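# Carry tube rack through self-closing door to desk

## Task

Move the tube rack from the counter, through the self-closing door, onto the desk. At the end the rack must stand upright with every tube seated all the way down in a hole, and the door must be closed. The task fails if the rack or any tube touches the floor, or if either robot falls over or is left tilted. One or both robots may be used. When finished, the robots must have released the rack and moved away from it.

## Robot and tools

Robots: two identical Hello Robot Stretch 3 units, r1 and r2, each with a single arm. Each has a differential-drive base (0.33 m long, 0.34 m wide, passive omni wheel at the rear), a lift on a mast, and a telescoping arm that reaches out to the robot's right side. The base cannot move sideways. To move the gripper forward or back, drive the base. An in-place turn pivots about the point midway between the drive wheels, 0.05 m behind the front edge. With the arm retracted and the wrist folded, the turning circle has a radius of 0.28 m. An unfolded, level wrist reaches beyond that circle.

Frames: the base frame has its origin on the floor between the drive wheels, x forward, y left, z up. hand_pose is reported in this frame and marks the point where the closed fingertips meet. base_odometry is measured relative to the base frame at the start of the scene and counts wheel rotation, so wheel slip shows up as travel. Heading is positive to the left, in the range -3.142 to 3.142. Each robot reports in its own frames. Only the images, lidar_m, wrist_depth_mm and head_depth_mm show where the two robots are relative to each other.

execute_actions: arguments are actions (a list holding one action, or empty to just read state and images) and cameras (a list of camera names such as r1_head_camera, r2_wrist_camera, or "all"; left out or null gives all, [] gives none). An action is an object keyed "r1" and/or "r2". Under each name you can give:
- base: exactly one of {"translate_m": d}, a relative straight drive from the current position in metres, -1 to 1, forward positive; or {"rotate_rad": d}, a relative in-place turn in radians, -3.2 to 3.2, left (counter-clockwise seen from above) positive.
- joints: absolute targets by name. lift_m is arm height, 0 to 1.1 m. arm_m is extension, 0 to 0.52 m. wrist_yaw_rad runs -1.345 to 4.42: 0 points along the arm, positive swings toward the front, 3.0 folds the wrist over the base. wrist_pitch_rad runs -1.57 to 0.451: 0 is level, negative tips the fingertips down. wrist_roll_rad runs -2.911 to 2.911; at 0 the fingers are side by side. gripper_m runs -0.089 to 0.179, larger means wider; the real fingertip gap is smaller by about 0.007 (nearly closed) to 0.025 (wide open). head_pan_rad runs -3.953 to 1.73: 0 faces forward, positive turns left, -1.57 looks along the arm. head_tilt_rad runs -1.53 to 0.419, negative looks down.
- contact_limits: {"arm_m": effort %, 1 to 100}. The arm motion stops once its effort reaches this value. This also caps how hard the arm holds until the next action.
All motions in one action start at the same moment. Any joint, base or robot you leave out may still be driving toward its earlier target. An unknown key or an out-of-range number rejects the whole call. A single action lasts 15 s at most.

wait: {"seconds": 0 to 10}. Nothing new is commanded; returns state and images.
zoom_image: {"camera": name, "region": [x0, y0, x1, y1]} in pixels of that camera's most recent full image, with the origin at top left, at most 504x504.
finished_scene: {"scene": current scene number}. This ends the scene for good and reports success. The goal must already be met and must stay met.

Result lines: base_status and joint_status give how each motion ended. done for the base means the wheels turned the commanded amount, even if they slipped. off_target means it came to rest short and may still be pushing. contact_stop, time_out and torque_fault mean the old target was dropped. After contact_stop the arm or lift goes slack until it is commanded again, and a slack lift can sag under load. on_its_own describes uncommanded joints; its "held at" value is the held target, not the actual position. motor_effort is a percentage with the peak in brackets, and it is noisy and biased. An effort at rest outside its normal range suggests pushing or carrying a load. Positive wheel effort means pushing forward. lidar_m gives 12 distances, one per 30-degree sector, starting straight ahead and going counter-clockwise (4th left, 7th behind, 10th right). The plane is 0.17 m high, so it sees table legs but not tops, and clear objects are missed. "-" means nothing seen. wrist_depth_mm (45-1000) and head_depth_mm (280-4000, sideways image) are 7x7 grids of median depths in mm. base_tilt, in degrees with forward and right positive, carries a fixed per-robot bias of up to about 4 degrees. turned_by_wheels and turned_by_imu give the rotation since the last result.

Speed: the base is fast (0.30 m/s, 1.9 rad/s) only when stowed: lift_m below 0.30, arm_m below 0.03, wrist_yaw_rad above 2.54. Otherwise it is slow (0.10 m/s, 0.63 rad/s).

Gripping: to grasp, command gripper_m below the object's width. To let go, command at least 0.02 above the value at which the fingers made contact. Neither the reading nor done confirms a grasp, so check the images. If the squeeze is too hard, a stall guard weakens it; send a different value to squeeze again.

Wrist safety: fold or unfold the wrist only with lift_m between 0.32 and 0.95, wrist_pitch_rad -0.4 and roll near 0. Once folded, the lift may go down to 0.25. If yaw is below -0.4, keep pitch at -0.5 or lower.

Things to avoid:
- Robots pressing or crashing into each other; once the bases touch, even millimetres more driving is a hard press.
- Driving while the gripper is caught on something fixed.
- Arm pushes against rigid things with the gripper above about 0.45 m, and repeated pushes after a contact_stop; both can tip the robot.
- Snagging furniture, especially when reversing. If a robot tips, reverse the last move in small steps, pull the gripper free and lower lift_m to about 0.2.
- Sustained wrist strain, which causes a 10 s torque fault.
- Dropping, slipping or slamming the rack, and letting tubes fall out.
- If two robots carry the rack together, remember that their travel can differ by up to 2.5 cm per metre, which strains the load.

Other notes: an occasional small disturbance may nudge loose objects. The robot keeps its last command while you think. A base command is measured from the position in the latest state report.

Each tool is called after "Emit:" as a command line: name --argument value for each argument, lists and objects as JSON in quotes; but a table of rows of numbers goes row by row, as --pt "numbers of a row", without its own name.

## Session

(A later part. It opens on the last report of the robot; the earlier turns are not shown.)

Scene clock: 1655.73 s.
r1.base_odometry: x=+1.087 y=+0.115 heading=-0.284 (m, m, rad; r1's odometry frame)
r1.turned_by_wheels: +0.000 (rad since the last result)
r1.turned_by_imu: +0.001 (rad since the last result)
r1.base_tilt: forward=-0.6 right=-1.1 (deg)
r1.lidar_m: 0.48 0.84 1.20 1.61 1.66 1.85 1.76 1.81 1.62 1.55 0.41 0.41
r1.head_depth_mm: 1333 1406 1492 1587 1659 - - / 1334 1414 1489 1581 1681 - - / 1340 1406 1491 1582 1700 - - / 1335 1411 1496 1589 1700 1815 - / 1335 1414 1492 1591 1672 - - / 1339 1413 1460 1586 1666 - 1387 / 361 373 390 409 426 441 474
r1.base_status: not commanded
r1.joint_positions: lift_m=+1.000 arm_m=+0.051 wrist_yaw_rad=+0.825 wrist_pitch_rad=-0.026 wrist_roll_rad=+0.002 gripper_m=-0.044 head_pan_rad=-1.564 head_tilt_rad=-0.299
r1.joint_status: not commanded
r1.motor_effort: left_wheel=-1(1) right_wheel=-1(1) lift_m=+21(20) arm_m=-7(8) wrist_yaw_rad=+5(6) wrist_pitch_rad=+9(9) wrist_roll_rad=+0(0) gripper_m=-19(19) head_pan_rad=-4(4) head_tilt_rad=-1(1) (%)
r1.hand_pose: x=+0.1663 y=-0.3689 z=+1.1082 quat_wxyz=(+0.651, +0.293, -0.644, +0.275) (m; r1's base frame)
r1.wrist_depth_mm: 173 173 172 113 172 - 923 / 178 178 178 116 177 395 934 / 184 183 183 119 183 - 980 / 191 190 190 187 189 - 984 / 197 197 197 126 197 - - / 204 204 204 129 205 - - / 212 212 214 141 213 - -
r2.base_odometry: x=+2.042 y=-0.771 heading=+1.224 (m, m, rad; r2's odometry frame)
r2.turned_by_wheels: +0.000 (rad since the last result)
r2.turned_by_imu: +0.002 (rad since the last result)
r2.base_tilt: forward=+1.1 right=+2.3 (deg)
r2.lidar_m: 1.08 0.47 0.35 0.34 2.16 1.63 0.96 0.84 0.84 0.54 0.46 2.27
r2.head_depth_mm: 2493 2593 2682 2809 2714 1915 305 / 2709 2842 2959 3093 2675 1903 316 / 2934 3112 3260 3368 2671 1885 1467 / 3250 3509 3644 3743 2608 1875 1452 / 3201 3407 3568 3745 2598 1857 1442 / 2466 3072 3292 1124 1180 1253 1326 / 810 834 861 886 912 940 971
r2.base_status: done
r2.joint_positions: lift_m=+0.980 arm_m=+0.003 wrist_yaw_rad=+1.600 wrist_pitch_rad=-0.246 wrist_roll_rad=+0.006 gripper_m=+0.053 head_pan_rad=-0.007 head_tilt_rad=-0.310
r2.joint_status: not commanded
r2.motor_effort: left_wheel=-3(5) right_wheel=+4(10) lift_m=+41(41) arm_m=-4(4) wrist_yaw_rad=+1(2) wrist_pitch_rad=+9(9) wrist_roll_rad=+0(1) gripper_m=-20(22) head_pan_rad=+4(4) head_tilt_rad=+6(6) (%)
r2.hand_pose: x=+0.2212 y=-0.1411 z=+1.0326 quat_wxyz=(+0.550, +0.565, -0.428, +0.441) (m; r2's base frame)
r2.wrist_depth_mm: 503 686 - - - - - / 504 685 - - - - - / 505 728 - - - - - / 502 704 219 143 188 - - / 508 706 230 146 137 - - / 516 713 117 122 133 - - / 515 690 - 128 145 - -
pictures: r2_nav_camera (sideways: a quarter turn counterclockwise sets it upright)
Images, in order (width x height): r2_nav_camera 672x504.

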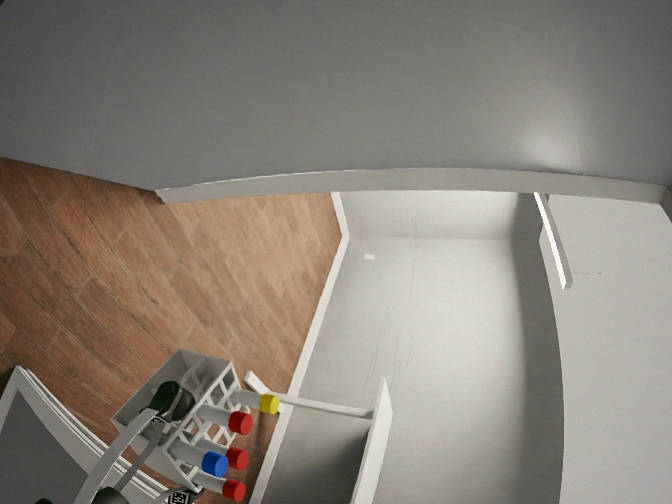

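Emit:
execute_actions --actions '[{"r2": {"base": {"rotate_rad": -0.08}}}]' --cameras '[]'

Emit:
execute_actions --actions '[{"r2": {"base": {"translate_m": 0.25}}}]' --cameras '["r2_nav_camera"]'

Scene clock: 1661.03 s.
r1.base_odometry: x=+1.087 y=+0.115 heading=-0.284 (m, m, rad; r1's odometry frame)
r1.turned_by_wheels: +0.000 (rad since the last result)
r1.turned_by_imu: +0.001 (rad since the last result)
r1.base_tilt: forward=-0.6 right=-1.0 (deg)
r1.lidar_m: 0.48 0.84 1.20 1.61 1.66 1.84 1.76 1.81 1.62 1.54 0.41 0.41
r1.head_depth_mm: 1329 1411 1491 1580 1660 - - / 1332 1409 1494 1585 1680 - - / 1339 1404 1495 1586 1690 - - / 1339 1413 1503 1595 1706 1806 - / 1328 1423 1503 1601 1667 - - / 1336 1409 1455 1593 1670 - 1381 / 361 373 390 409 427 441 474
r1.base_status: not commanded
r1.joint_positions: lift_m=+1.000 arm_m=+0.051 wrist_yaw_rad=+0.825 wrist_pitch_rad=-0.026 wrist_roll_rad=+0.002 gripper_m=-0.044 head_pan_rad=-1.564 head_tilt_rad=-0.299
r1.joint_status: not commanded
r1.motor_effort: left_wheel=-1(1) right_wheel=-1(1) lift_m=+21(21) arm_m=-7(8) wrist_yaw_rad=+6(6) wrist_pitch_rad=+9(9) wrist_roll_rad=+0(0) gripper_m=-19(19) head_pan_rad=-4(4) head_tilt_rad=-1(1) (%)
r1.hand_pose: x=+0.1663 y=-0.3689 z=+1.1082 quat_wxyz=(+0.651, +0.293, -0.644, +0.275) (m; r1's base frame)
r1.wrist_depth_mm: 173 173 173 113 172 - 936 / 178 178 178 116 177 384 937 / 184 184 183 119 183 - 949 / 191 189 190 188 189 - 992 / 197 197 197 126 196 - - / 204 205 205 129 205 - - / 213 211 212 140 213 - -
r2.base_odometry: x=+2.042 y=-0.771 heading=+1.145 (m, m, rad; r2's odometry frame)
r2.turned_by_wheels: -0.080 (rad since the last result)
r2.turned_by_imu: -0.079 (rad since the last result)
r2.base_tilt: forward=+1.0 right=+2.3 (deg)
r2.lidar_m: 2.92 0.50 0.36 0.35 2.17 1.90 1.01 0.84 0.84 0.56 0.46 2.27
r2.head_depth_mm: 2373 2502 2572 2701 2544 1912 301 / 2557 2681 2818 2948 2660 1899 317 / 2769 2907 3073 3223 2650 1889 1464 / 3035 3233 3404 3551 2621 1862 1455 / 3311 3500 3712 3864 2592 1855 1445 / 3089 3260 3448 3602 2561 1837 1439 / 2283 946 994 1047 1092 1161 1189
r2.base_status: done
r2.joint_positions: lift_m=+0.980 arm_m=+0.003 wrist_yaw_rad=+1.600 wrist_pitch_rad=-0.246 wrist_roll_rad=+0.006 gripper_m=+0.053 head_pan_rad=-0.007 head_tilt_rad=-0.310
r2.joint_status: not commanded
r2.motor_effort: left_wheel=+3(6) right_wheel=-4(7) lift_m=+41(41) arm_m=-4(5) wrist_yaw_rad=+0(1) wrist_pitch_rad=+9(9) wrist_roll_rad=+1(1) gripper_m=-20(21) head_pan_rad=+4(4) head_tilt_rad=+6(6) (%)
r2.hand_pose: x=+0.2212 y=-0.1411 z=+1.0326 quat_wxyz=(+0.550, +0.565, -0.428, +0.441) (m; r2's base frame)
r2.wrist_depth_mm: 549 801 - - - - - / 555 786 - - - - - / 549 806 - - - - - / 552 824 230 142 186 - - / 551 821 231 147 137 - 280 / 548 808 117 122 133 - 259 / 548 758 - 128 145 - 256
pictures: none
No camera images: the call's "cameras" was empty. Leave "cameras" out to get every camera's image.

Scene clock: 1664.50 s.
r1.base_odometry: x=+1.087 y=+0.115 heading=-0.284 (m, m, rad; r1's odometry frame)
r1.turned_by_wheels: +0.000 (rad since the last result)
r1.turned_by_imu: +0.001 (rad since the last result)
r1.base_tilt: forward=-0.6 right=-1.1 (deg)
r1.lidar_m: 0.48 0.84 1.20 1.61 1.65 1.84 1.76 1.81 1.61 1.55 0.41 0.41
r1.head_depth_mm: 1333 1408 1490 1586 1663 - - / 1332 1408 1493 1580 1687 - - / 1337 1415 1493 1577 1693 - - / 1331 1418 1496 1591 1699 1813 - / 1332 1416 1496 1591 1676 - - / 1335 1418 1501 1595 1660 - 1379 / 361 373 391 409 426 440 475
r1.base_status: not commanded
r1.joint_positions: lift_m=+1.000 arm_m=+0.051 wrist_yaw_rad=+0.825 wrist_pitch_rad=-0.026 wrist_roll_rad=+0.002 gripper_m=-0.044 head_pan_rad=-1.564 head_tilt_rad=-0.299
r1.joint_status: not commanded
r1.motor_effort: left_wheel=-1(1) right_wheel=-1(1) lift_m=+21(21) arm_m=-7(7) wrist_yaw_rad=+5(6) wrist_pitch_rad=+9(9) wrist_roll_rad=+0(0) gripper_m=-19(19) head_pan_rad=-3(4) head_tilt_rad=-1(1) (%)
r1.hand_pose: x=+0.1663 y=-0.3689 z=+1.1082 quat_wxyz=(+0.651, +0.293, -0.644, +0.275) (m; r1's base frame)
r1.wrist_depth_mm: 173 173 172 113 171 - 919 / 179 178 178 116 178 - 924 / 184 184 183 120 183 - 955 / 191 190 190 186 189 - 976 / 197 198 196 126 197 - - / 204 204 203 129 204 - - / 213 212 213 141 213 - -
r2.base_odometry: x=+2.145 y=-0.544 heading=+1.145 (m, m, rad; r2's odometry frame)
r2.turned_by_wheels: +0.000 (rad since the last result)
r2.turned_by_imu: +0.002 (rad since the last result)
r2.base_tilt: forward=+1.1 right=+2.2 (deg)
r2.lidar_m: 2.71 0.51 0.37 0.35 0.36 2.26 1.21 1.01 0.63 0.36 0.40 2.04
r2.head_depth_mm: 2202 2297 2396 2504 2546 1909 305 / 2385 2497 2590 2750 2708 1893 316 / 2575 2708 2862 3000 2660 1890 1459 / 2816 2968 3139 3327 2650 1861 1455 / 3096 3245 3516 3580 2583 1860 1446 / 2926 3102 3234 3413 2575 1854 1438 / 2707 2841 2961 3116 2544 1769 1344
r2.base_status: done
r2.joint_positions: lift_m=+0.980 arm_m=+0.003 wrist_yaw_rad=+1.600 wrist_pitch_rad=-0.246 wrist_roll_rad=+0.006 gripper_m=+0.053 head_pan_rad=-0.007 head_tilt_rad=-0.310
r2.joint_status: not commanded
r2.motor_effort: left_wheel=+2(6) right_wheel=-4(4) lift_m=+41(41) arm_m=-4(4) wrist_yaw_rad=+0(1) wrist_pitch_rad=+9(9) wrist_roll_rad=+0(0) gripper_m=-21(20) head_pan_rad=+4(5) head_tilt_rad=+6(6) (%)
r2.hand_pose: x=+0.2212 y=-0.1411 z=+1.0326 quat_wxyz=(+0.550, +0.565, -0.428, +0.441) (m; r2's base frame)
r2.wrist_depth_mm: 561 - - - - - - / 568 - - - - - - / 555 734 - - - - - / 559 775 220 143 188 - - / 568 794 229 146 137 - - / 571 821 117 122 132 - - / 564 773 - 128 144 - -
pictures: r2_nav_camera (sideways: a quarter turn counterclockwise sets it upright)
Images, in order (width x height): r2_nav_camera 672x504.

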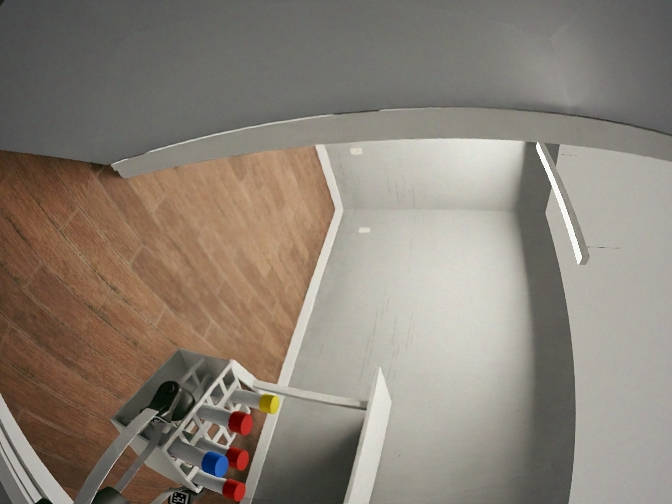

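Emit:
execute_actions --actions '[{"r2": {"base": {"translate_m": 0.25}}}]' --cameras '["r2_nav_camera"]'

Scene clock: 1672.20 s.
r1.base_odometry: x=+1.087 y=+0.115 heading=-0.284 (m, m, rad; r1's odometry frame)
r1.turned_by_wheels: +0.000 (rad since the last result)
r1.turned_by_imu: +0.001 (rad since the last result)
r1.base_tilt: forward=-0.6 right=-1.0 (deg)
r1.lidar_m: 0.48 0.84 1.20 1.61 1.65 1.84 1.76 1.82 1.62 1.55 0.41 0.41
r1.head_depth_mm: 1330 1408 1490 1585 1661 - - / 1335 1411 1492 1587 1690 - - / 1343 1416 1489 1584 1696 - - / 1338 1413 1495 1594 1694 1810 - / 1335 1405 1497 1600 1671 - - / 1334 1412 1494 1601 1672 - 1387 / 361 373 390 409 427 441 474
r1.base_status: not commanded
r1.joint_positions: lift_m=+1.000 arm_m=+0.051 wrist_yaw_rad=+0.825 wrist_pitch_rad=-0.026 wrist_roll_rad=+0.002 gripper_m=-0.044 head_pan_rad=-1.564 head_tilt_rad=-0.299
r1.joint_status: not commanded
r1.motor_effort: left_wheel=-1(1) right_wheel=-1(1) lift_m=+21(21) arm_m=-7(7) wrist_yaw_rad=+6(5) wrist_pitch_rad=+9(9) wrist_roll_rad=+0(0) gripper_m=-19(19) head_pan_rad=-3(4) head_tilt_rad=-2(1) (%)
r1.hand_pose: x=+0.1663 y=-0.3689 z=+1.1082 quat_wxyz=(+0.651, +0.293, -0.644, +0.275) (m; r1's base frame)
r1.wrist_depth_mm: 173 173 172 113 171 - 914 / 178 179 178 116 177 - 951 / 184 184 184 119 183 - 982 / 191 190 190 186 189 - 968 / 197 196 197 126 197 - - / 204 204 204 129 205 - - / 212 212 212 140 214 - -
r2.base_odometry: x=+2.249 y=-0.316 heading=+1.145 (m, m, rad; r2's odometry frame)
r2.turned_by_wheels: +0.000 (rad since the last result)
r2.turned_by_imu: +0.002 (rad since the last result)
r2.base_tilt: forward=+1.1 right=+2.3 (deg)
r2.lidar_m: 2.49 0.52 0.37 0.36 0.37 0.49 1.40 1.17 0.41 0.44 1.98 1.82
r2.head_depth_mm: 2041 2120 2208 2320 2383 1915 305 / 2207 2296 2380 2511 2521 1912 316 / 2398 2504 2602 2769 2656 1875 1461 / 2587 2743 2886 3081 2623 1877 1453 / 2854 3027 3246 3418 2599 1861 1454 / 2750 2901 3069 3245 2582 1846 1435 / 2503 2620 2771 2920 2524 1831 1428
r2.base_status: done
r2.joint_positions: lift_m=+0.980 arm_m=+0.003 wrist_yaw_rad=+1.600 wrist_pitch_rad=-0.246 wrist_roll_rad=+0.006 gripper_m=+0.053 head_pan_rad=-0.007 head_tilt_rad=-0.310
r2.joint_status: not commanded
r2.motor_effort: left_wheel=+2(6) right_wheel=-3(4) lift_m=+41(40) arm_m=-5(4) wrist_yaw_rad=+0(0) wrist_pitch_rad=+9(9) wrist_roll_rad=+1(0) gripper_m=-21(21) head_pan_rad=+4(4) head_tilt_rad=+6(6) (%)
r2.hand_pose: x=+0.2212 y=-0.1411 z=+1.0326 quat_wxyz=(+0.550, +0.565, -0.428, +0.441) (m; r2's base frame)
r2.wrist_depth_mm: - - - - - - - / - - - - - - - / 519 - - - - - - / 542 - 220 143 187 - - / 554 - 231 146 137 - - / 578 - 117 122 132 - - / 571 - - 128 145 - -
pictures: r2_nav_camera (sideways: a quarter turn counterclockwise sets it upright)
Images, in order (width x height): r2_nav_camera 672x504.

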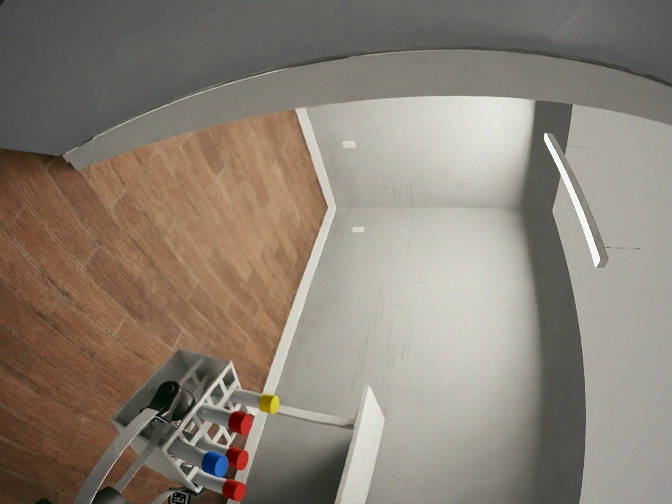

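Emit:
execute_actions --actions '[{"r2": {"base": {"rotate_rad": -0.35}}}]' --cameras '[]'

Scene clock: 1681.80 s.
r1.base_odometry: x=+1.087 y=+0.115 heading=-0.284 (m, m, rad; r1's odometry frame)
r1.turned_by_wheels: +0.000 (rad since the last result)
r1.turned_by_imu: +0.001 (rad since the last result)
r1.base_tilt: forward=-0.6 right=-1.0 (deg)
r1.lidar_m: 0.48 0.83 1.20 1.61 1.66 1.84 1.76 1.82 1.62 1.55 0.41 0.41
r1.head_depth_mm: 1332 1409 1495 1584 1659 - - / 1332 1400 1492 1577 1686 - - / 1335 1404 1501 1589 1699 - - / 1336 1418 1503 1597 1694 1810 - / 1336 1418 1496 1588 1675 - - / 1335 1412 1500 1598 1676 - 1390 / 361 373 390 410 427 440 475
r1.base_status: not commanded
r1.joint_positions: lift_m=+1.000 arm_m=+0.051 wrist_yaw_rad=+0.825 wrist_pitch_rad=-0.026 wrist_roll_rad=+0.002 gripper_m=-0.044 head_pan_rad=-1.564 head_tilt_rad=-0.299
r1.joint_status: not commanded
r1.motor_effort: left_wheel=-1(1) right_wheel=-1(1) lift_m=+21(21) arm_m=-7(7) wrist_yaw_rad=+6(5) wrist_pitch_rad=+9(9) wrist_roll_rad=+0(0) gripper_m=-19(19) head_pan_rad=-4(4) head_tilt_rad=-1(1) (%)
r1.hand_pose: x=+0.1663 y=-0.3689 z=+1.1082 quat_wxyz=(+0.651, +0.293, -0.644, +0.275) (m; r1's base frame)
r1.wrist_depth_mm: 173 173 172 113 172 - 910 / 178 179 178 116 177 - 950 / 184 184 183 120 183 - 988 / 190 190 190 187 189 - 973 / 197 197 197 126 197 - - / 204 204 204 129 204 - - / 213 212 212 140 215 - -
r2.base_odometry: x=+2.249 y=-0.316 heading=+0.795 (m, m, rad; r2's odometry frame)
r2.turned_by_wheels: -0.350 (rad since the last result)
r2.turned_by_imu: -0.346 (rad since the last result)
r2.base_tilt: forward=+1.0 right=+2.3 (deg)
r2.lidar_m: 1.83 2.79 0.45 0.36 0.36 0.39 0.61 1.28 0.84 0.41 1.46 2.24
r2.head_depth_mm: 1850 1946 2035 2131 2267 1914 305 / 1925 2013 2118 2266 2358 1909 316 / 1997 2102 2198 2339 2426 1858 1455 / 2073 2180 2302 2476 2540 1869 1450 / 2143 2297 2425 2597 2608 1851 1449 / 2239 2417 2552 2725 2559 1839 1436 / 2357 2518 2707 2864 2537 1822 1434
r2.base_status: done
r2.joint_positions: lift_m=+0.980 arm_m=+0.003 wrist_yaw_rad=+1.600 wrist_pitch_rad=-0.246 wrist_roll_rad=+0.006 gripper_m=+0.053 head_pan_rad=-0.007 head_tilt_rad=-0.310
r2.joint_status: not commanded
r2.motor_effort: left_wheel=+3(6) right_wheel=-4(9) lift_m=+41(41) arm_m=-4(4) wrist_yaw_rad=+1(0) wrist_pitch_rad=+9(9) wrist_roll_rad=+0(0) gripper_m=-20(21) head_pan_rad=+4(4) head_tilt_rad=+6(6) (%)
r2.hand_pose: x=+0.2212 y=-0.1411 z=+1.0326 quat_wxyz=(+0.550, +0.565, -0.428, +0.441) (m; r2's base frame)
r2.wrist_depth_mm: - - - - - - - / - - - - - - - / - - - - - - - / - - 219 143 188 - - / - - 230 146 137 - - / - - 116 121 133 - - / - - - 128 144 - -
pictures: none
No camera images: the call's "cameras" was empty. Leave "cameras" out to get every camera's image.

Emit:
execute_actions --actions '[{"r2": {"base": {"translate_m": 0.4}}}]' --cameras '["r2_nav_camera"]'

Scene clock: 1689.40 s.
r1.base_odometry: x=+1.087 y=+0.115 heading=-0.284 (m, m, rad; r1's odometry frame)
r1.turned_by_wheels: +0.000 (rad since the last result)
r1.turned_by_imu: +0.001 (rad since the last result)
r1.base_tilt: forward=-0.6 right=-1.0 (deg)
r1.lidar_m: 0.48 0.84 1.20 1.61 1.66 1.84 1.76 1.82 1.61 1.54 0.41 0.41
r1.head_depth_mm: 1329 1405 1493 1583 1656 - - / 1331 1407 1489 1584 1685 - - / 1331 1412 1491 1579 1694 - - / 1339 1418 1498 1603 1705 1810 - / 1335 1410 1500 1588 1666 - - / 1334 1412 1499 1592 1666 - 1391 / 361 373 390 410 426 441 475
r1.base_status: not commanded
r1.joint_positions: lift_m=+1.000 arm_m=+0.051 wrist_yaw_rad=+0.825 wrist_pitch_rad=-0.026 wrist_roll_rad=+0.002 gripper_m=-0.044 head_pan_rad=-1.564 head_tilt_rad=-0.299
r1.joint_status: not commanded
r1.motor_effort: left_wheel=-1(1) right_wheel=-1(1) lift_m=+21(21) arm_m=-7(7) wrist_yaw_rad=+6(5) wrist_pitch_rad=+9(9) wrist_roll_rad=+0(0) gripper_m=-20(19) head_pan_rad=-3(4) head_tilt_rad=-1(1) (%)
r1.hand_pose: x=+0.1663 y=-0.3689 z=+1.1082 quat_wxyz=(+0.651, +0.293, -0.644, +0.275) (m; r1's base frame)
r1.wrist_depth_mm: 173 173 172 112 172 - 932 / 179 178 177 116 177 - 960 / 185 184 184 119 181 - 972 / 190 190 190 187 190 - 992 / 198 198 196 126 197 - - / 204 204 204 129 204 - - / 212 212 212 140 214 - -
r2.base_odometry: x=+2.529 y=-0.030 heading=+0.795 (m, m, rad; r2's odometry frame)
r2.turned_by_wheels: +0.000 (rad since the last result)
r2.turned_by_imu: +0.003 (rad since the last result)
r2.base_tilt: forward=+1.1 right=+2.3 (deg)
r2.lidar_m: 1.44 2.33 1.48 0.51 0.50 0.55 0.86 0.58 0.57 1.33 1.65 1.86
r2.head_depth_mm: 1524 1599 1695 1373 1885 1901 305 / 1596 1669 1759 1366 1931 1829 316 / 1655 1746 1837 1901 2078 1799 1426 / 1719 1817 1927 2044 2179 1871 1458 / 1789 1902 2008 2160 2281 1859 1452 / 1867 1999 2119 2275 2391 1847 1433 / 1971 2088 2215 2401 2479 1834 1431
r2.base_status: done
r2.joint_positions: lift_m=+0.980 arm_m=+0.003 wrist_yaw_rad=+1.600 wrist_pitch_rad=-0.246 wrist_roll_rad=+0.006 gripper_m=+0.053 head_pan_rad=-0.007 head_tilt_rad=-0.310
r2.joint_status: not commanded
r2.motor_effort: left_wheel=+2(7) right_wheel=-4(5) lift_m=+41(41) arm_m=-5(5) wrist_yaw_rad=+1(2) wrist_pitch_rad=+9(9) wrist_roll_rad=+0(0) gripper_m=-20(21) head_pan_rad=+4(5) head_tilt_rad=+6(6) (%)
r2.hand_pose: x=+0.2212 y=-0.1411 z=+1.0326 quat_wxyz=(+0.550, +0.565, -0.428, +0.441) (m; r2's base frame)
r2.wrist_depth_mm: - - - - - - - / - - - - - - - / - - - 945 947 - 960 / - - 219 143 188 - - / - - 229 146 137 - - / - - 117 122 133 - - / - - - 128 144 - -
pictures: r2_nav_camera (sideways: a quarter turn counterclockwise sets it upright)
Images, in order (width x height): r2_nav_camera 672x504.

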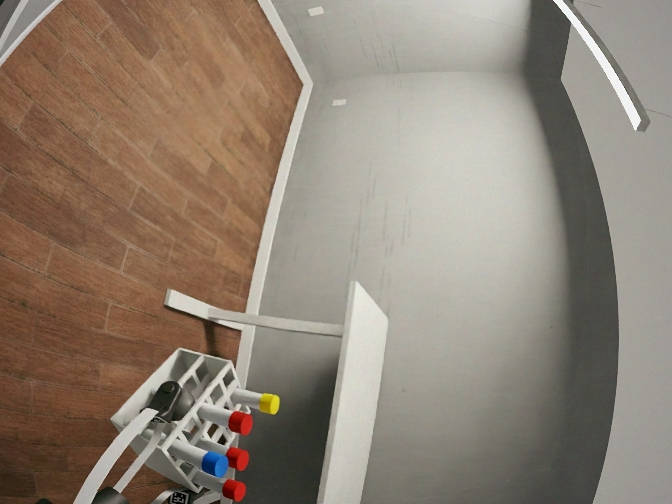

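Emit:
execute_actions --actions '[{"r2": {"base": {"rotate_rad": -0.45}}}]' --cameras '["r2_head_camera"]'

Scene clock: 1694.83 s.
r1.base_odometry: x=+1.087 y=+0.115 heading=-0.284 (m, m, rad; r1's odometry frame)
r1.turned_by_wheels: +0.000 (rad since the last result)
r1.turned_by_imu: +0.001 (rad since the last result)
r1.base_tilt: forward=-0.6 right=-1.0 (deg)
r1.lidar_m: 0.48 0.84 1.20 1.61 1.66 1.84 1.76 1.81 1.62 1.54 0.41 0.41
r1.head_depth_mm: 1332 1405 1487 1575 1665 - - / 1336 1406 1492 1589 1691 - - / 1332 1406 1493 1582 1697 - - / 1331 1411 1497 1595 1699 1813 - / 1332 1412 1500 1602 1673 - - / 1333 1406 1501 1590 1665 - 1382 / 361 373 390 409 426 440 474
r1.base_status: not commanded
r1.joint_positions: lift_m=+1.000 arm_m=+0.051 wrist_yaw_rad=+0.825 wrist_pitch_rad=-0.026 wrist_roll_rad=+0.002 gripper_m=-0.044 head_pan_rad=-1.564 head_tilt_rad=-0.299
r1.joint_status: not commanded
r1.motor_effort: left_wheel=-1(1) right_wheel=-1(1) lift_m=+21(21) arm_m=-8(7) wrist_yaw_rad=+6(5) wrist_pitch_rad=+9(9) wrist_roll_rad=+0(0) gripper_m=-18(19) head_pan_rad=-3(4) head_tilt_rad=-1(1) (%)
r1.hand_pose: x=+0.1663 y=-0.3689 z=+1.1082 quat_wxyz=(+0.651, +0.293, -0.644, +0.275) (m; r1's base frame)
r1.wrist_depth_mm: 173 172 172 113 171 - 911 / 179 178 178 116 176 - 952 / 184 184 183 119 183 - 957 / 191 190 190 187 189 - 982 / 197 197 196 126 197 - - / 205 204 205 129 205 - - / 212 212 213 141 213 - -
r2.base_odometry: x=+2.529 y=-0.030 heading=+0.345 (m, m, rad; r2's odometry frame)
r2.turned_by_wheels: -0.450 (rad since the last result)
r2.turned_by_imu: -0.445 (rad since the last result)
r2.base_tilt: forward=+1.0 right=+2.3 (deg)
r2.lidar_m: 1.43 1.90 2.47 0.91 0.51 0.50 0.57 0.95 0.57 0.57 1.34 1.73
r2.head_depth_mm: 1629 1733 1837 1556 2110 1919 305 / 1610 1721 1827 1521 2101 1904 316 / 1608 1705 1810 1491 2074 1891 1463 / 1593 1694 1791 1458 2045 1867 1454 / 1582 1669 1775 1427 2029 1871 1442 / 1564 1658 1767 1402 1982 1702 1431 / 1551 1641 1746 1810 2007 1826 1420
r2.base_status: done
r2.joint_positions: lift_m=+0.980 arm_m=+0.003 wrist_yaw_rad=+1.600 wrist_pitch_rad=-0.246 wrist_roll_rad=+0.006 gripper_m=+0.053 head_pan_rad=-0.007 head_tilt_rad=-0.310
r2.joint_status: not commanded
r2.motor_effort: left_wheel=+3(7) right_wheel=-4(8) lift_m=+41(41) arm_m=-4(5) wrist_yaw_rad=+2(2) wrist_pitch_rad=+9(9) wrist_roll_rad=+0(0) gripper_m=-21(20) head_pan_rad=+4(4) head_tilt_rad=+6(6) (%)
r2.hand_pose: x=+0.2212 y=-0.1411 z=+1.0326 quat_wxyz=(+0.550, +0.565, -0.428, +0.441) (m; r2's base frame)
r2.wrist_depth_mm: - - - - - - - / - - - - - - - / - - - 956 - - - / - - 217 142 187 - - / - - 232 146 137 - - / - - 117 122 133 - - / - - - 128 144 - -
pictures: r2_head_camera (sideways: a quarter turn clockwise sets it upright)
Images, in order (width x height): r2_head_camera 896x504.

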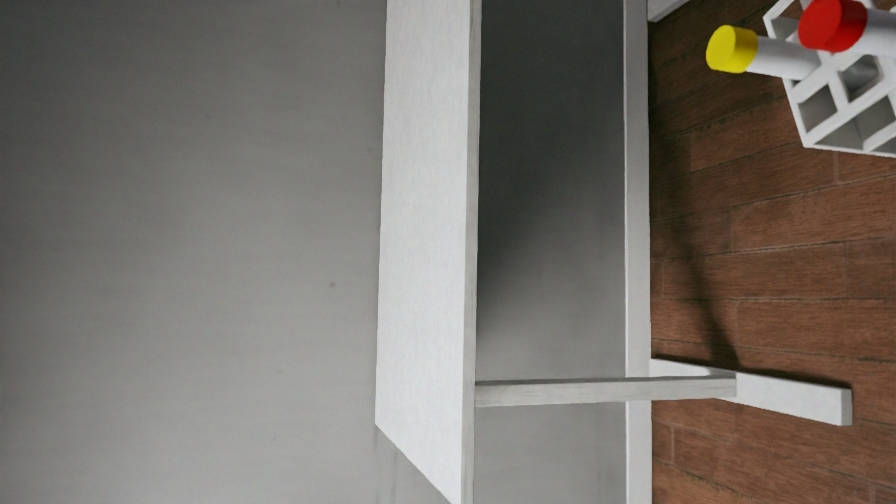

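Emit:
execute_actions --actions '[{"r1": {"joints": {"gripper_m": 0.12}}, "r2": {"base": {"translate_m": 0.6}, "joints": {"lift_m": 1.06}}}]' --cameras '["r2_head_camera", "r1_nav_camera"]'

Scene clock: 1712.90 s.
r1.base_odometry: x=+1.087 y=+0.115 heading=-0.284 (m, m, rad; r1's odometry frame)
r1.turned_by_wheels: +0.000 (rad since the last result)
r1.turned_by_imu: +0.002 (rad since the last result)
r1.base_tilt: forward=-0.6 right=-1.1 (deg)
r1.lidar_m: 0.87 0.89 1.20 1.61 1.65 1.84 1.76 1.82 1.61 1.54 1.27 0.91
r1.head_depth_mm: 1329 1412 1488 1579 1661 - - / 1330 1412 1491 1579 1685 - - / 1333 1409 1494 1584 1694 - - / 1334 1411 1499 1594 1700 1809 - / 1337 1411 1501 1595 1664 - - / 1341 1411 1503 1598 1673 - 1429 / 1338 1416 1498 1586 1701 1784 1463
r1.base_status: not commanded
r1.joint_positions: lift_m=+1.000 arm_m=+0.050 wrist_yaw_rad=+0.828 wrist_pitch_rad=-0.025 wrist_roll_rad=+0.002 gripper_m=+0.120 head_pan_rad=-1.564 head_tilt_rad=-0.299
r1.joint_status: all done
r1.motor_effort: left_wheel=+0(1) right_wheel=-1(2) lift_m=+21(21) arm_m=-5(8) wrist_yaw_rad=+2(7) wrist_pitch_rad=+8(9) wrist_roll_rad=+0(0) gripper_m=+1(83) head_pan_rad=-4(3) head_tilt_rad=-2(1) (%)
r1.hand_pose: x=+0.1669 y=-0.3682 z=+1.1085 quat_wxyz=(+0.650, +0.293, -0.644, +0.276) (m; r1's base frame)
r1.wrist_depth_mm: 612 713 859 - - - 917 / 625 736 882 - - - 948 / 631 738 909 - - - 977 / 636 750 905 - - - 980 / 638 758 946 - - - - / 658 727 980 - - - - / 663 814 982 - - - -
r2.base_odometry: x=+3.093 y=+0.173 heading=+0.345 (m, m, rad; r2's odometry frame)
r2.turned_by_wheels: +0.000 (rad since the last result)
r2.turned_by_imu: +0.005 (rad since the last result)
r2.base_tilt: forward=+1.1 right=+2.3 (deg)
r2.lidar_m: 1.26 0.85 1.68 2.49 1.17 0.90 0.84 0.86 1.01 1.28 1.26 1.29
r2.head_depth_mm: 1086 1154 1226 1246 786 - - / 1076 1144 1216 1223 728 294 301 / 1073 1136 1208 1202 720 584 1460 / 1063 1120 1195 1184 712 557 1459 / 1055 1114 1186 1163 706 551 1437 / 1046 1106 1180 1147 699 547 1434 / 1036 1100 1166 1126 691 543 1021
r2.base_status: done
r2.joint_positions: lift_m=+1.060 arm_m=+0.003 wrist_yaw_rad=+1.600 wrist_pitch_rad=-0.247 wrist_roll_rad=+0.006 gripper_m=+0.053 head_pan_rad=-0.007 head_tilt_rad=-0.310
r2.joint_status: all done
r2.motor_effort: left_wheel=+2(8) right_wheel=-3(5) lift_m=+41(43) arm_m=-4(5) wrist_yaw_rad=-1(0) wrist_pitch_rad=+9(9) wrist_roll_rad=+1(0) gripper_m=-21(21) head_pan_rad=+4(4) head_tilt_rad=+6(7) (%)
r2.hand_pose: x=+0.2211 y=-0.1411 z=+1.1124 quat_wxyz=(+0.551, +0.565, -0.428, +0.441) (m; r2's base frame)
r2.wrist_depth_mm: - - - - - - - / - - - - - - - / - - - 928 - - - / - 686 220 143 187 693 702 / 502 479 229 146 137 498 497 / - - 117 122 133 - - / - - - 128 144 - -
pictures: r1_nav_camera (sideways: a quarter turn counterclockwise sets it upright), r2_head_camera (sideways: a quarter turn clockwise sets it upright)
Images, in order (width x height): r1_nav_camera 672x504, r2_head_camera 896x504.

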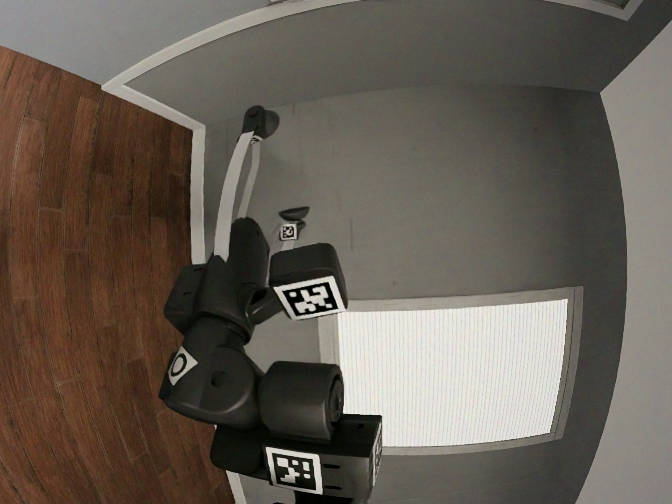

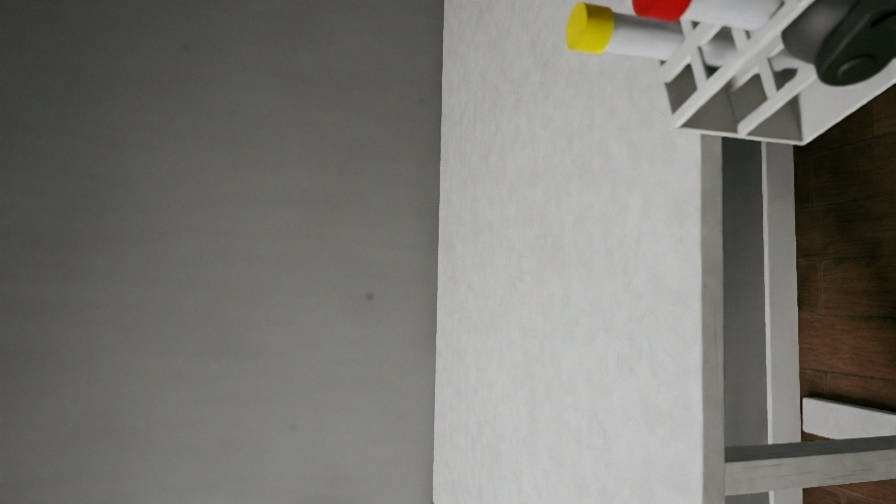

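Emit:
execute_actions --actions '[{"r2": {"joints": {"lift_m": 1.08}}, "r1": {"joints": {"head_pan_rad": 0.0}}}]' --cameras '["r1_nav_camera"]'

Emit:
execute_actions --actions '[{"r2": {"base": {"translate_m": 0.38}}}]' --cameras '["r2_head_camera", "r2_wrist_camera"]'

Scene clock: 1723.67 s.
r1.base_odometry: x=+1.087 y=+0.115 heading=-0.284 (m, m, rad; r1's odometry frame)
r1.turned_by_wheels: +0.000 (rad since the last result)
r1.turned_by_imu: +0.001 (rad since the last result)
r1.base_tilt: forward=-0.6 right=-1.1 (deg)
r1.lidar_m: 0.87 0.90 1.19 1.61 1.65 1.85 1.76 1.81 1.62 1.54 1.27 0.91
r1.head_depth_mm: 729 769 818 868 927 997 1078 / 729 768 817 868 926 994 1069 / 728 767 813 867 925 988 1070 / 726 768 811 863 921 990 1066 / 725 764 811 863 919 989 1062 / 724 764 809 863 919 985 1062 / 721 761 800 854 910 974 1048
r1.base_status: not commanded
r1.joint_positions: lift_m=+1.000 arm_m=+0.050 wrist_yaw_rad=+0.828 wrist_pitch_rad=-0.025 wrist_roll_rad=+0.002 gripper_m=+0.120 head_pan_rad=-0.007 head_tilt_rad=-0.299
r1.joint_status: all done
r1.motor_effort: left_wheel=+0(0) right_wheel=+0(0) lift_m=+21(21) arm_m=-5(5) wrist_yaw_rad=+2(1) wrist_pitch_rad=+8(8) wrist_roll_rad=+0(0) gripper_m=+0(1) head_pan_rad=+4(52) head_tilt_rad=-1(1) (%)
r1.hand_pose: x=+0.1669 y=-0.3682 z=+1.1085 quat_wxyz=(+0.650, +0.293, -0.644, +0.276) (m; r1's base frame)
r1.wrist_depth_mm: 617 721 880 - - - 918 / 630 731 885 - - - 944 / 631 735 910 - - - 955 / 642 750 900 - - - - / 645 751 924 - - - - / 669 732 987 - - - - / 660 826 998 - - - -
r2.base_odometry: x=+3.093 y=+0.173 heading=+0.345 (m, m, rad; r2's odometry frame)
r2.turned_by_wheels: +0.000 (rad since the last result)
r2.turned_by_imu: +0.001 (rad since the last result)
r2.base_tilt: forward=+1.0 right=+2.3 (deg)
r2.lidar_m: 1.26 0.85 1.68 2.49 1.17 0.90 0.84 0.86 1.02 1.27 1.26 1.29
r2.head_depth_mm: 1085 1156 1231 1247 804 - - / 1080 1144 1219 1223 731 289 1385 / 1071 1131 1206 1200 720 562 1464 / 1058 1125 1194 1180 713 555 1457 / 1051 1116 1193 1158 707 550 1444 / 1045 1108 1180 1145 700 548 1442 / 1036 1099 1168 1130 692 542 1017
r2.base_status: not commanded
r2.joint_positions: lift_m=+1.080 arm_m=+0.003 wrist_yaw_rad=+1.600 wrist_pitch_rad=-0.247 wrist_roll_rad=+0.006 gripper_m=+0.053 head_pan_rad=-0.007 head_tilt_rad=-0.310
r2.joint_status: all done
r2.motor_effort: left_wheel=+2(2) right_wheel=-3(3) lift_m=+41(43) arm_m=-4(5) wrist_yaw_rad=+1(1) wrist_pitch_rad=+9(9) wrist_roll_rad=+0(0) gripper_m=-21(21) head_pan_rad=+4(4) head_tilt_rad=+6(6) (%)
r2.hand_pose: x=+0.2211 y=-0.1411 z=+1.1324 quat_wxyz=(+0.551, +0.565, -0.428, +0.441) (m; r2's base frame)
r2.wrist_depth_mm: - - - - - - - / - - - - - - - / - - - - - - - / - 747 218 143 188 745 758 / 528 533 231 146 137 543 537 / - - 117 122 132 - - / - - - 128 145 - -
pictures: r1_nav_camera (sideways: a quarter turn counterclockwise sets it upright)
Images, in order (width x height): r1_nav_camera 672x504.

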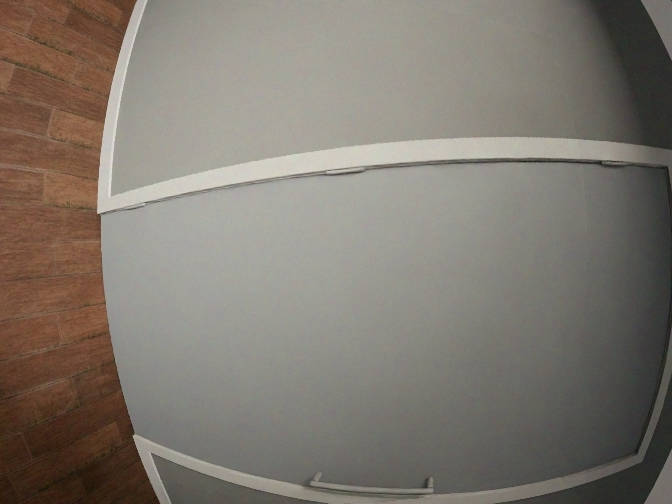

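Scene clock: 1729.03 s.
r1.base_odometry: x=+1.087 y=+0.115 heading=-0.284 (m, m, rad; r1's odometry frame)
r1.turned_by_wheels: +0.000 (rad since the last result)
r1.turned_by_imu: +0.001 (rad since the last result)
r1.base_tilt: forward=-0.6 right=-1.1 (deg)
r1.lidar_m: 0.87 0.90 1.20 1.61 1.66 1.84 1.76 1.82 1.62 1.55 1.27 0.91
r1.head_depth_mm: 729 770 815 866 929 997 1076 / 728 772 814 866 926 991 1075 / 728 767 814 868 922 991 1072 / 726 766 812 863 921 991 1071 / 726 765 812 862 921 988 1065 / 722 764 810 861 917 984 1064 / 721 763 802 854 907 977 1048
r1.base_status: not commanded
r1.joint_positions: lift_m=+1.000 arm_m=+0.050 wrist_yaw_rad=+0.828 wrist_pitch_rad=-0.025 wrist_roll_rad=+0.002 gripper_m=+0.120 head_pan_rad=-0.007 head_tilt_rad=-0.299
r1.joint_status: not commanded
r1.motor_effort: left_wheel=+0(0) right_wheel=+0(0) lift_m=+21(21) arm_m=-5(5) wrist_yaw_rad=+2(2) wrist_pitch_rad=+8(9) wrist_roll_rad=+0(0) gripper_m=+0(0) head_pan_rad=+3(4) head_tilt_rad=-2(1) (%)
r1.hand_pose: x=+0.1669 y=-0.3682 z=+1.1085 quat_wxyz=(+0.650, +0.293, -0.644, +0.276) (m; r1's base frame)
r1.wrist_depth_mm: 614 719 866 - - - 908 / 626 735 906 - - - 917 / 631 730 886 - - - 980 / 641 743 884 - - - 966 / 649 754 944 - - - - / 654 732 983 - - - - / 658 816 985 - - - -
r2.base_odometry: x=+3.451 y=+0.301 heading=+0.345 (m, m, rad; r2's odometry frame)
r2.turned_by_wheels: +0.000 (rad since the last result)
r2.turned_by_imu: +0.003 (rad since the last result)
r2.base_tilt: forward=+1.0 right=+2.2 (deg)
r2.lidar_m: 0.88 0.51 1.18 2.52 1.74 1.26 1.23 1.23 1.32 1.25 1.04 0.94
r2.head_depth_mm: 744 789 843 901 803 - - / 738 785 833 893 729 290 378 / 733 777 828 885 722 514 399 / 729 772 821 876 713 510 397 / 722 765 814 869 706 506 395 / 717 761 807 860 701 503 393 / 712 754 800 855 693 500 390
r2.base_status: done
r2.joint_positions: lift_m=+1.080 arm_m=+0.003 wrist_yaw_rad=+1.600 wrist_pitch_rad=-0.247 wrist_roll_rad=+0.006 gripper_m=+0.053 head_pan_rad=-0.007 head_tilt_rad=-0.310
r2.joint_status: not commanded
r2.motor_effort: left_wheel=+2(7) right_wheel=-3(4) lift_m=+41(41) arm_m=-4(5) wrist_yaw_rad=+0(0) wrist_pitch_rad=+9(9) wrist_roll_rad=+1(0) gripper_m=-21(20) head_pan_rad=+4(4) head_tilt_rad=+6(6) (%)
r2.hand_pose: x=+0.2211 y=-0.1411 z=+1.1324 quat_wxyz=(+0.551, +0.565, -0.428, +0.441) (m; r2's base frame)
r2.wrist_depth_mm: 702 736 707 715 725 722 717 / 761 771 766 767 763 762 765 / 812 785 790 797 791 811 780 / 859 754 219 143 188 731 762 / 520 530 230 146 137 546 532 / 418 414 117 122 132 414 414 / 336 333 314 128 145 329 339
pictures: r2_head_camera (sideways: a quarter turn clockwise sets it upright), r2_wrist_camera
Images, in order (width x height): r2_head_camera 896x504, r2_wrist_camera 644x364.

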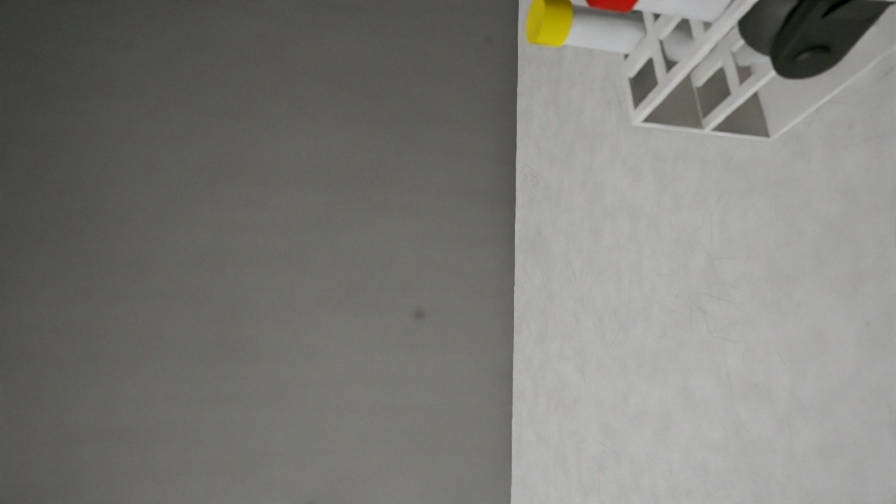

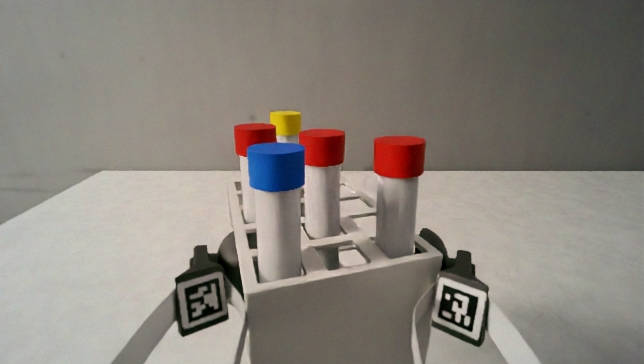

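Rack is over the desk. Lowering.

Emit:
execute_actions --actions '[{"r2": {"joints": {"lift_m": 1.04}}}]' --cameras '["r2_head_camera"]'

Scene clock: 1732.40 s.
r1.base_odometry: x=+1.087 y=+0.115 heading=-0.284 (m, m, rad; r1's odometry frame)
r1.turned_by_wheels: +0.000 (rad since the last result)
r1.turned_by_imu: +0.001 (rad since the last result)
r1.base_tilt: forward=-0.6 right=-1.1 (deg)
r1.lidar_m: 0.87 0.89 1.20 1.61 1.65 1.84 1.76 1.82 1.62 1.55 1.27 0.91
r1.head_depth_mm: 730 768 815 869 929 995 1074 / 727 769 815 869 925 995 1073 / 728 768 816 865 925 991 1073 / 725 767 813 867 922 993 1072 / 724 765 810 863 922 986 1066 / 724 765 810 861 921 989 1066 / 719 761 803 852 908 974 1047
r1.base_status: not commanded
r1.joint_positions: lift_m=+1.000 arm_m=+0.050 wrist_yaw_rad=+0.828 wrist_pitch_rad=-0.025 wrist_roll_rad=+0.002 gripper_m=+0.120 head_pan_rad=-0.007 head_tilt_rad=-0.299
r1.joint_status: not commanded
r1.motor_effort: left_wheel=+0(0) right_wheel=+0(0) lift_m=+21(21) arm_m=-5(5) wrist_yaw_rad=+2(2) wrist_pitch_rad=+8(8) wrist_roll_rad=+0(0) gripper_m=+1(1) head_pan_rad=+4(4) head_tilt_rad=-1(1) (%)
r1.hand_pose: x=+0.1669 y=-0.3682 z=+1.1085 quat_wxyz=(+0.650, +0.293, -0.644, +0.276) (m; r1's base frame)
r1.wrist_depth_mm: 618 721 876 - - - 938 / 615 728 900 - - - 962 / 637 737 927 - - - 977 / 642 751 901 - - - 977 / 649 763 936 - - - - / 665 731 970 - - - - / 656 817 992 - - - -
r2.base_odometry: x=+3.451 y=+0.301 heading=+0.345 (m, m, rad; r2's odometry frame)
r2.turned_by_wheels: +0.000 (rad since the last result)
r2.turned_by_imu: +0.000 (rad since the last result)
r2.base_tilt: forward=+1.1 right=+2.3 (deg)
r2.lidar_m: 0.88 0.51 1.17 2.52 1.75 1.26 1.22 1.23 1.32 1.25 1.03 0.94
r2.head_depth_mm: 746 790 841 899 778 422 - / 739 783 833 892 727 538 302 / 731 776 828 884 721 514 399 / 727 770 823 877 715 510 397 / 723 768 813 868 705 506 395 / 718 760 807 861 699 502 393 / 713 753 801 855 692 499 390
r2.base_status: not commanded
r2.joint_positions: lift_m=+1.040 arm_m=+0.003 wrist_yaw_rad=+1.600 wrist_pitch_rad=-0.247 wrist_roll_rad=+0.006 gripper_m=+0.053 head_pan_rad=-0.007 head_tilt_rad=-0.310
r2.joint_status: all done
r2.motor_effort: left_wheel=+2(1) right_wheel=-3(3) lift_m=+26(34) arm_m=-5(4) wrist_yaw_rad=+1(1) wrist_pitch_rad=+9(9) wrist_roll_rad=+1(0) gripper_m=-21(22) head_pan_rad=+4(4) head_tilt_rad=+7(6) (%)
r2.hand_pose: x=+0.2211 y=-0.1411 z=+1.0930 quat_wxyz=(+0.551, +0.565, -0.428, +0.441) (m; r2's base frame)
r2.wrist_depth_mm: 710 710 723 718 724 727 731 / 750 770 771 786 752 770 765 / 788 792 799 792 804 819 819 / 676 639 218 143 187 643 652 / 454 461 231 146 136 452 457 / 355 350 117 122 132 358 355 / 290 287 272 128 144 281 293
pictures: r2_head_camera (sideways: a quarter turn clockwise sets it upright)
Images, in order (width x height): r2_head_camera 896x504.

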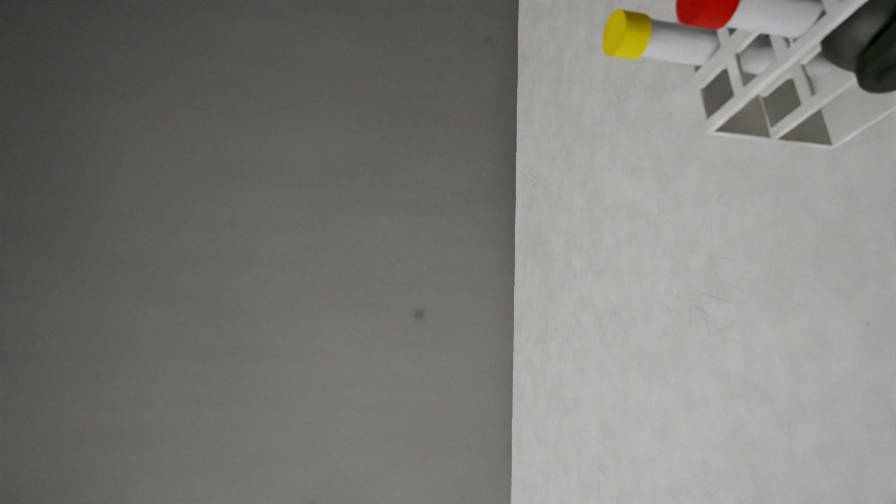

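Emit:
execute_actions --actions '[{"r2": {"joints": {"lift_m": 1.01}}}]' --cameras '["r2_head_camera"]'

Scene clock: 1736.80 s.
r1.base_odometry: x=+1.087 y=+0.115 heading=-0.284 (m, m, rad; r1's odometry frame)
r1.turned_by_wheels: +0.000 (rad since the last result)
r1.turned_by_imu: +0.001 (rad since the last result)
r1.base_tilt: forward=-0.6 right=-1.1 (deg)
r1.lidar_m: 0.87 0.89 1.20 1.61 1.66 1.84 1.76 1.81 1.61 1.55 1.27 0.91
r1.head_depth_mm: 728 770 818 869 930 998 1077 / 727 768 815 866 927 994 1076 / 726 766 814 866 924 992 1069 / 726 767 812 861 921 989 1070 / 724 766 811 862 920 988 1066 / 724 766 810 862 919 985 1061 / 721 761 802 854 911 973 1048
r1.base_status: not commanded
r1.joint_positions: lift_m=+1.000 arm_m=+0.050 wrist_yaw_rad=+0.828 wrist_pitch_rad=-0.025 wrist_roll_rad=+0.002 gripper_m=+0.120 head_pan_rad=-0.007 head_tilt_rad=-0.299
r1.joint_status: not commanded
r1.motor_effort: left_wheel=+0(0) right_wheel=+0(0) lift_m=+21(21) arm_m=-5(4) wrist_yaw_rad=+1(2) wrist_pitch_rad=+8(8) wrist_roll_rad=+0(0) gripper_m=+0(1) head_pan_rad=+4(4) head_tilt_rad=-1(1) (%)
r1.hand_pose: x=+0.1669 y=-0.3682 z=+1.1085 quat_wxyz=(+0.650, +0.293, -0.644, +0.276) (m; r1's base frame)
r1.wrist_depth_mm: 612 714 859 - - - 931 / 618 733 903 - - - 951 / 626 742 902 - - - 976 / 632 745 920 - - - 983 / 646 755 954 - - - - / 661 729 988 - - - - / 656 828 - - - - -
r2.base_odometry: x=+3.451 y=+0.301 heading=+0.345 (m, m, rad; r2's odometry frame)
r2.turned_by_wheels: +0.000 (rad since the last result)
r2.turned_by_imu: +0.001 (rad since the last result)
r2.base_tilt: forward=+1.1 right=+2.3 (deg)
r2.lidar_m: 0.88 0.51 1.18 2.53 1.75 1.26 1.22 1.23 1.32 1.24 1.04 0.94
r2.head_depth_mm: 744 791 839 900 735 292 - / 740 784 835 891 730 518 307 / 732 775 829 884 720 514 399 / 727 773 821 875 714 510 396 / 722 766 816 871 707 506 395 / 716 761 808 861 699 502 393 / 713 757 802 855 693 499 390
r2.base_status: not commanded
r2.joint_positions: lift_m=+1.010 arm_m=+0.003 wrist_yaw_rad=+1.600 wrist_pitch_rad=-0.247 wrist_roll_rad=+0.006 gripper_m=+0.053 head_pan_rad=-0.007 head_tilt_rad=-0.310
r2.joint_status: all done
r2.motor_effort: left_wheel=+2(2) right_wheel=-3(3) lift_m=+26(27) arm_m=-5(5) wrist_yaw_rad=+1(1) wrist_pitch_rad=+9(9) wrist_roll_rad=+0(1) gripper_m=-21(21) head_pan_rad=+4(4) head_tilt_rad=+6(6) (%)
r2.hand_pose: x=+0.2211 y=-0.1411 z=+1.0630 quat_wxyz=(+0.551, +0.565, -0.428, +0.441) (m; r2's base frame)
r2.wrist_depth_mm: 707 737 723 738 712 721 723 / 757 744 752 751 769 759 778 / 797 789 767 756 805 788 809 / 572 577 220 143 188 566 578 / 401 404 230 146 136 400 406 / 312 311 117 122 132 313 308 / 255 254 236 128 144 245 257
pictures: r2_head_camera (sideways: a quarter turn clockwise sets it upright)
Images, in order (width x height): r2_head_camera 896x504.

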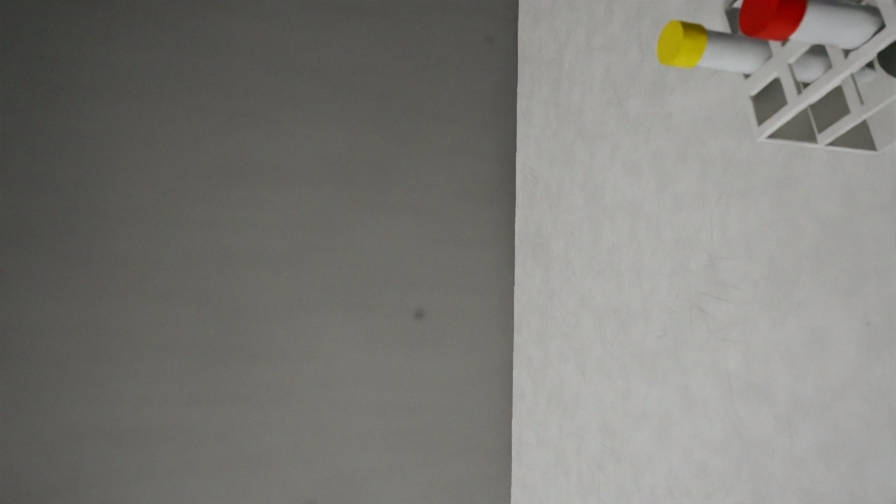

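Emit:
execute_actions --actions '[{"r2": {"joints": {"lift_m": 0.985}}}]' --cameras '["r2_head_camera"]'

Scene clock: 1740.90 s.
r1.base_odometry: x=+1.087 y=+0.115 heading=-0.284 (m, m, rad; r1's odometry frame)
r1.turned_by_wheels: +0.000 (rad since the last result)
r1.turned_by_imu: +0.001 (rad since the last result)
r1.base_tilt: forward=-0.7 right=-1.1 (deg)
r1.lidar_m: 0.87 0.89 1.20 1.61 1.66 1.84 1.76 1.82 1.61 1.54 1.27 0.91
r1.head_depth_mm: 728 768 817 870 929 995 1073 / 727 771 814 866 928 992 1076 / 728 767 813 867 924 991 1073 / 726 768 812 863 923 989 1067 / 723 766 811 862 921 988 1069 / 723 763 811 859 918 984 1062 / 720 761 802 852 910 975 1049
r1.base_status: not commanded
r1.joint_positions: lift_m=+1.000 arm_m=+0.050 wrist_yaw_rad=+0.828 wrist_pitch_rad=-0.025 wrist_roll_rad=+0.002 gripper_m=+0.120 head_pan_rad=-0.007 head_tilt_rad=-0.299
r1.joint_status: not commanded
r1.motor_effort: left_wheel=+0(0) right_wheel=+0(0) lift_m=+20(21) arm_m=-5(5) wrist_yaw_rad=+2(2) wrist_pitch_rad=+8(8) wrist_roll_rad=+0(0) gripper_m=+0(1) head_pan_rad=+4(4) head_tilt_rad=-1(1) (%)
r1.hand_pose: x=+0.1669 y=-0.3682 z=+1.1085 quat_wxyz=(+0.650, +0.293, -0.644, +0.276) (m; r1's base frame)
r1.wrist_depth_mm: 610 711 850 - - - 924 / 631 736 894 - - - 961 / 628 722 912 - - - 970 / 646 731 902 - - - 959 / 644 741 918 - - - - / 660 719 970 - - - - / 661 814 987 - - - -
r2.base_odometry: x=+3.451 y=+0.301 heading=+0.345 (m, m, rad; r2's odometry frame)
r2.turned_by_wheels: +0.000 (rad since the last result)
r2.turned_by_imu: +0.001 (rad since the last result)
r2.base_tilt: forward=+1.0 right=+2.3 (deg)
r2.lidar_m: 0.88 0.51 1.18 2.52 1.75 1.26 1.22 1.23 1.32 1.25 1.04 0.94
r2.head_depth_mm: 743 790 841 900 735 521 297 / 738 784 834 891 729 517 307 / 732 776 826 884 721 515 399 / 729 773 821 876 713 510 396 / 722 765 814 871 705 507 395 / 716 760 810 862 698 504 392 / 712 756 801 853 693 499 390
r2.base_status: not commanded
r2.joint_positions: lift_m=+0.985 arm_m=+0.003 wrist_yaw_rad=+1.600 wrist_pitch_rad=-0.247 wrist_roll_rad=+0.006 gripper_m=+0.053 head_pan_rad=-0.007 head_tilt_rad=-0.310
r2.joint_status: all done
r2.motor_effort: left_wheel=+2(2) right_wheel=-3(3) lift_m=+26(25) arm_m=-4(4) wrist_yaw_rad=+1(1) wrist_pitch_rad=+9(9) wrist_roll_rad=+1(0) gripper_m=-21(20) head_pan_rad=+4(4) head_tilt_rad=+6(6) (%)
r2.hand_pose: x=+0.2211 y=-0.1411 z=+1.0380 quat_wxyz=(+0.551, +0.565, -0.428, +0.441) (m; r2's base frame)
r2.wrist_depth_mm: 716 714 734 733 716 732 737 / 746 774 767 742 767 762 745 / 790 794 784 655 792 779 786 / 496 500 220 143 188 504 505 / 353 353 230 146 136 353 358 / 278 275 117 122 132 277 278 / 225 226 209 128 145 217 226
pictures: r2_head_camera (sideways: a quarter turn clockwise sets it upright)
Images, in order (width x height): r2_head_camera 896x504.

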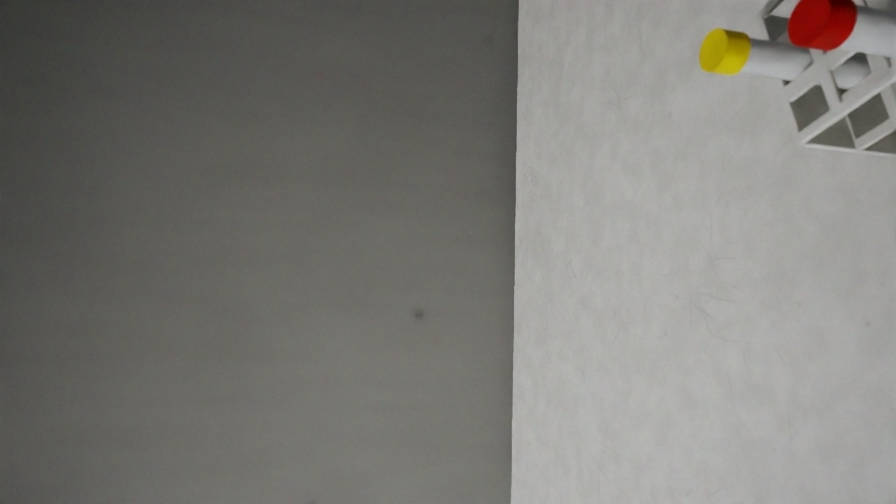

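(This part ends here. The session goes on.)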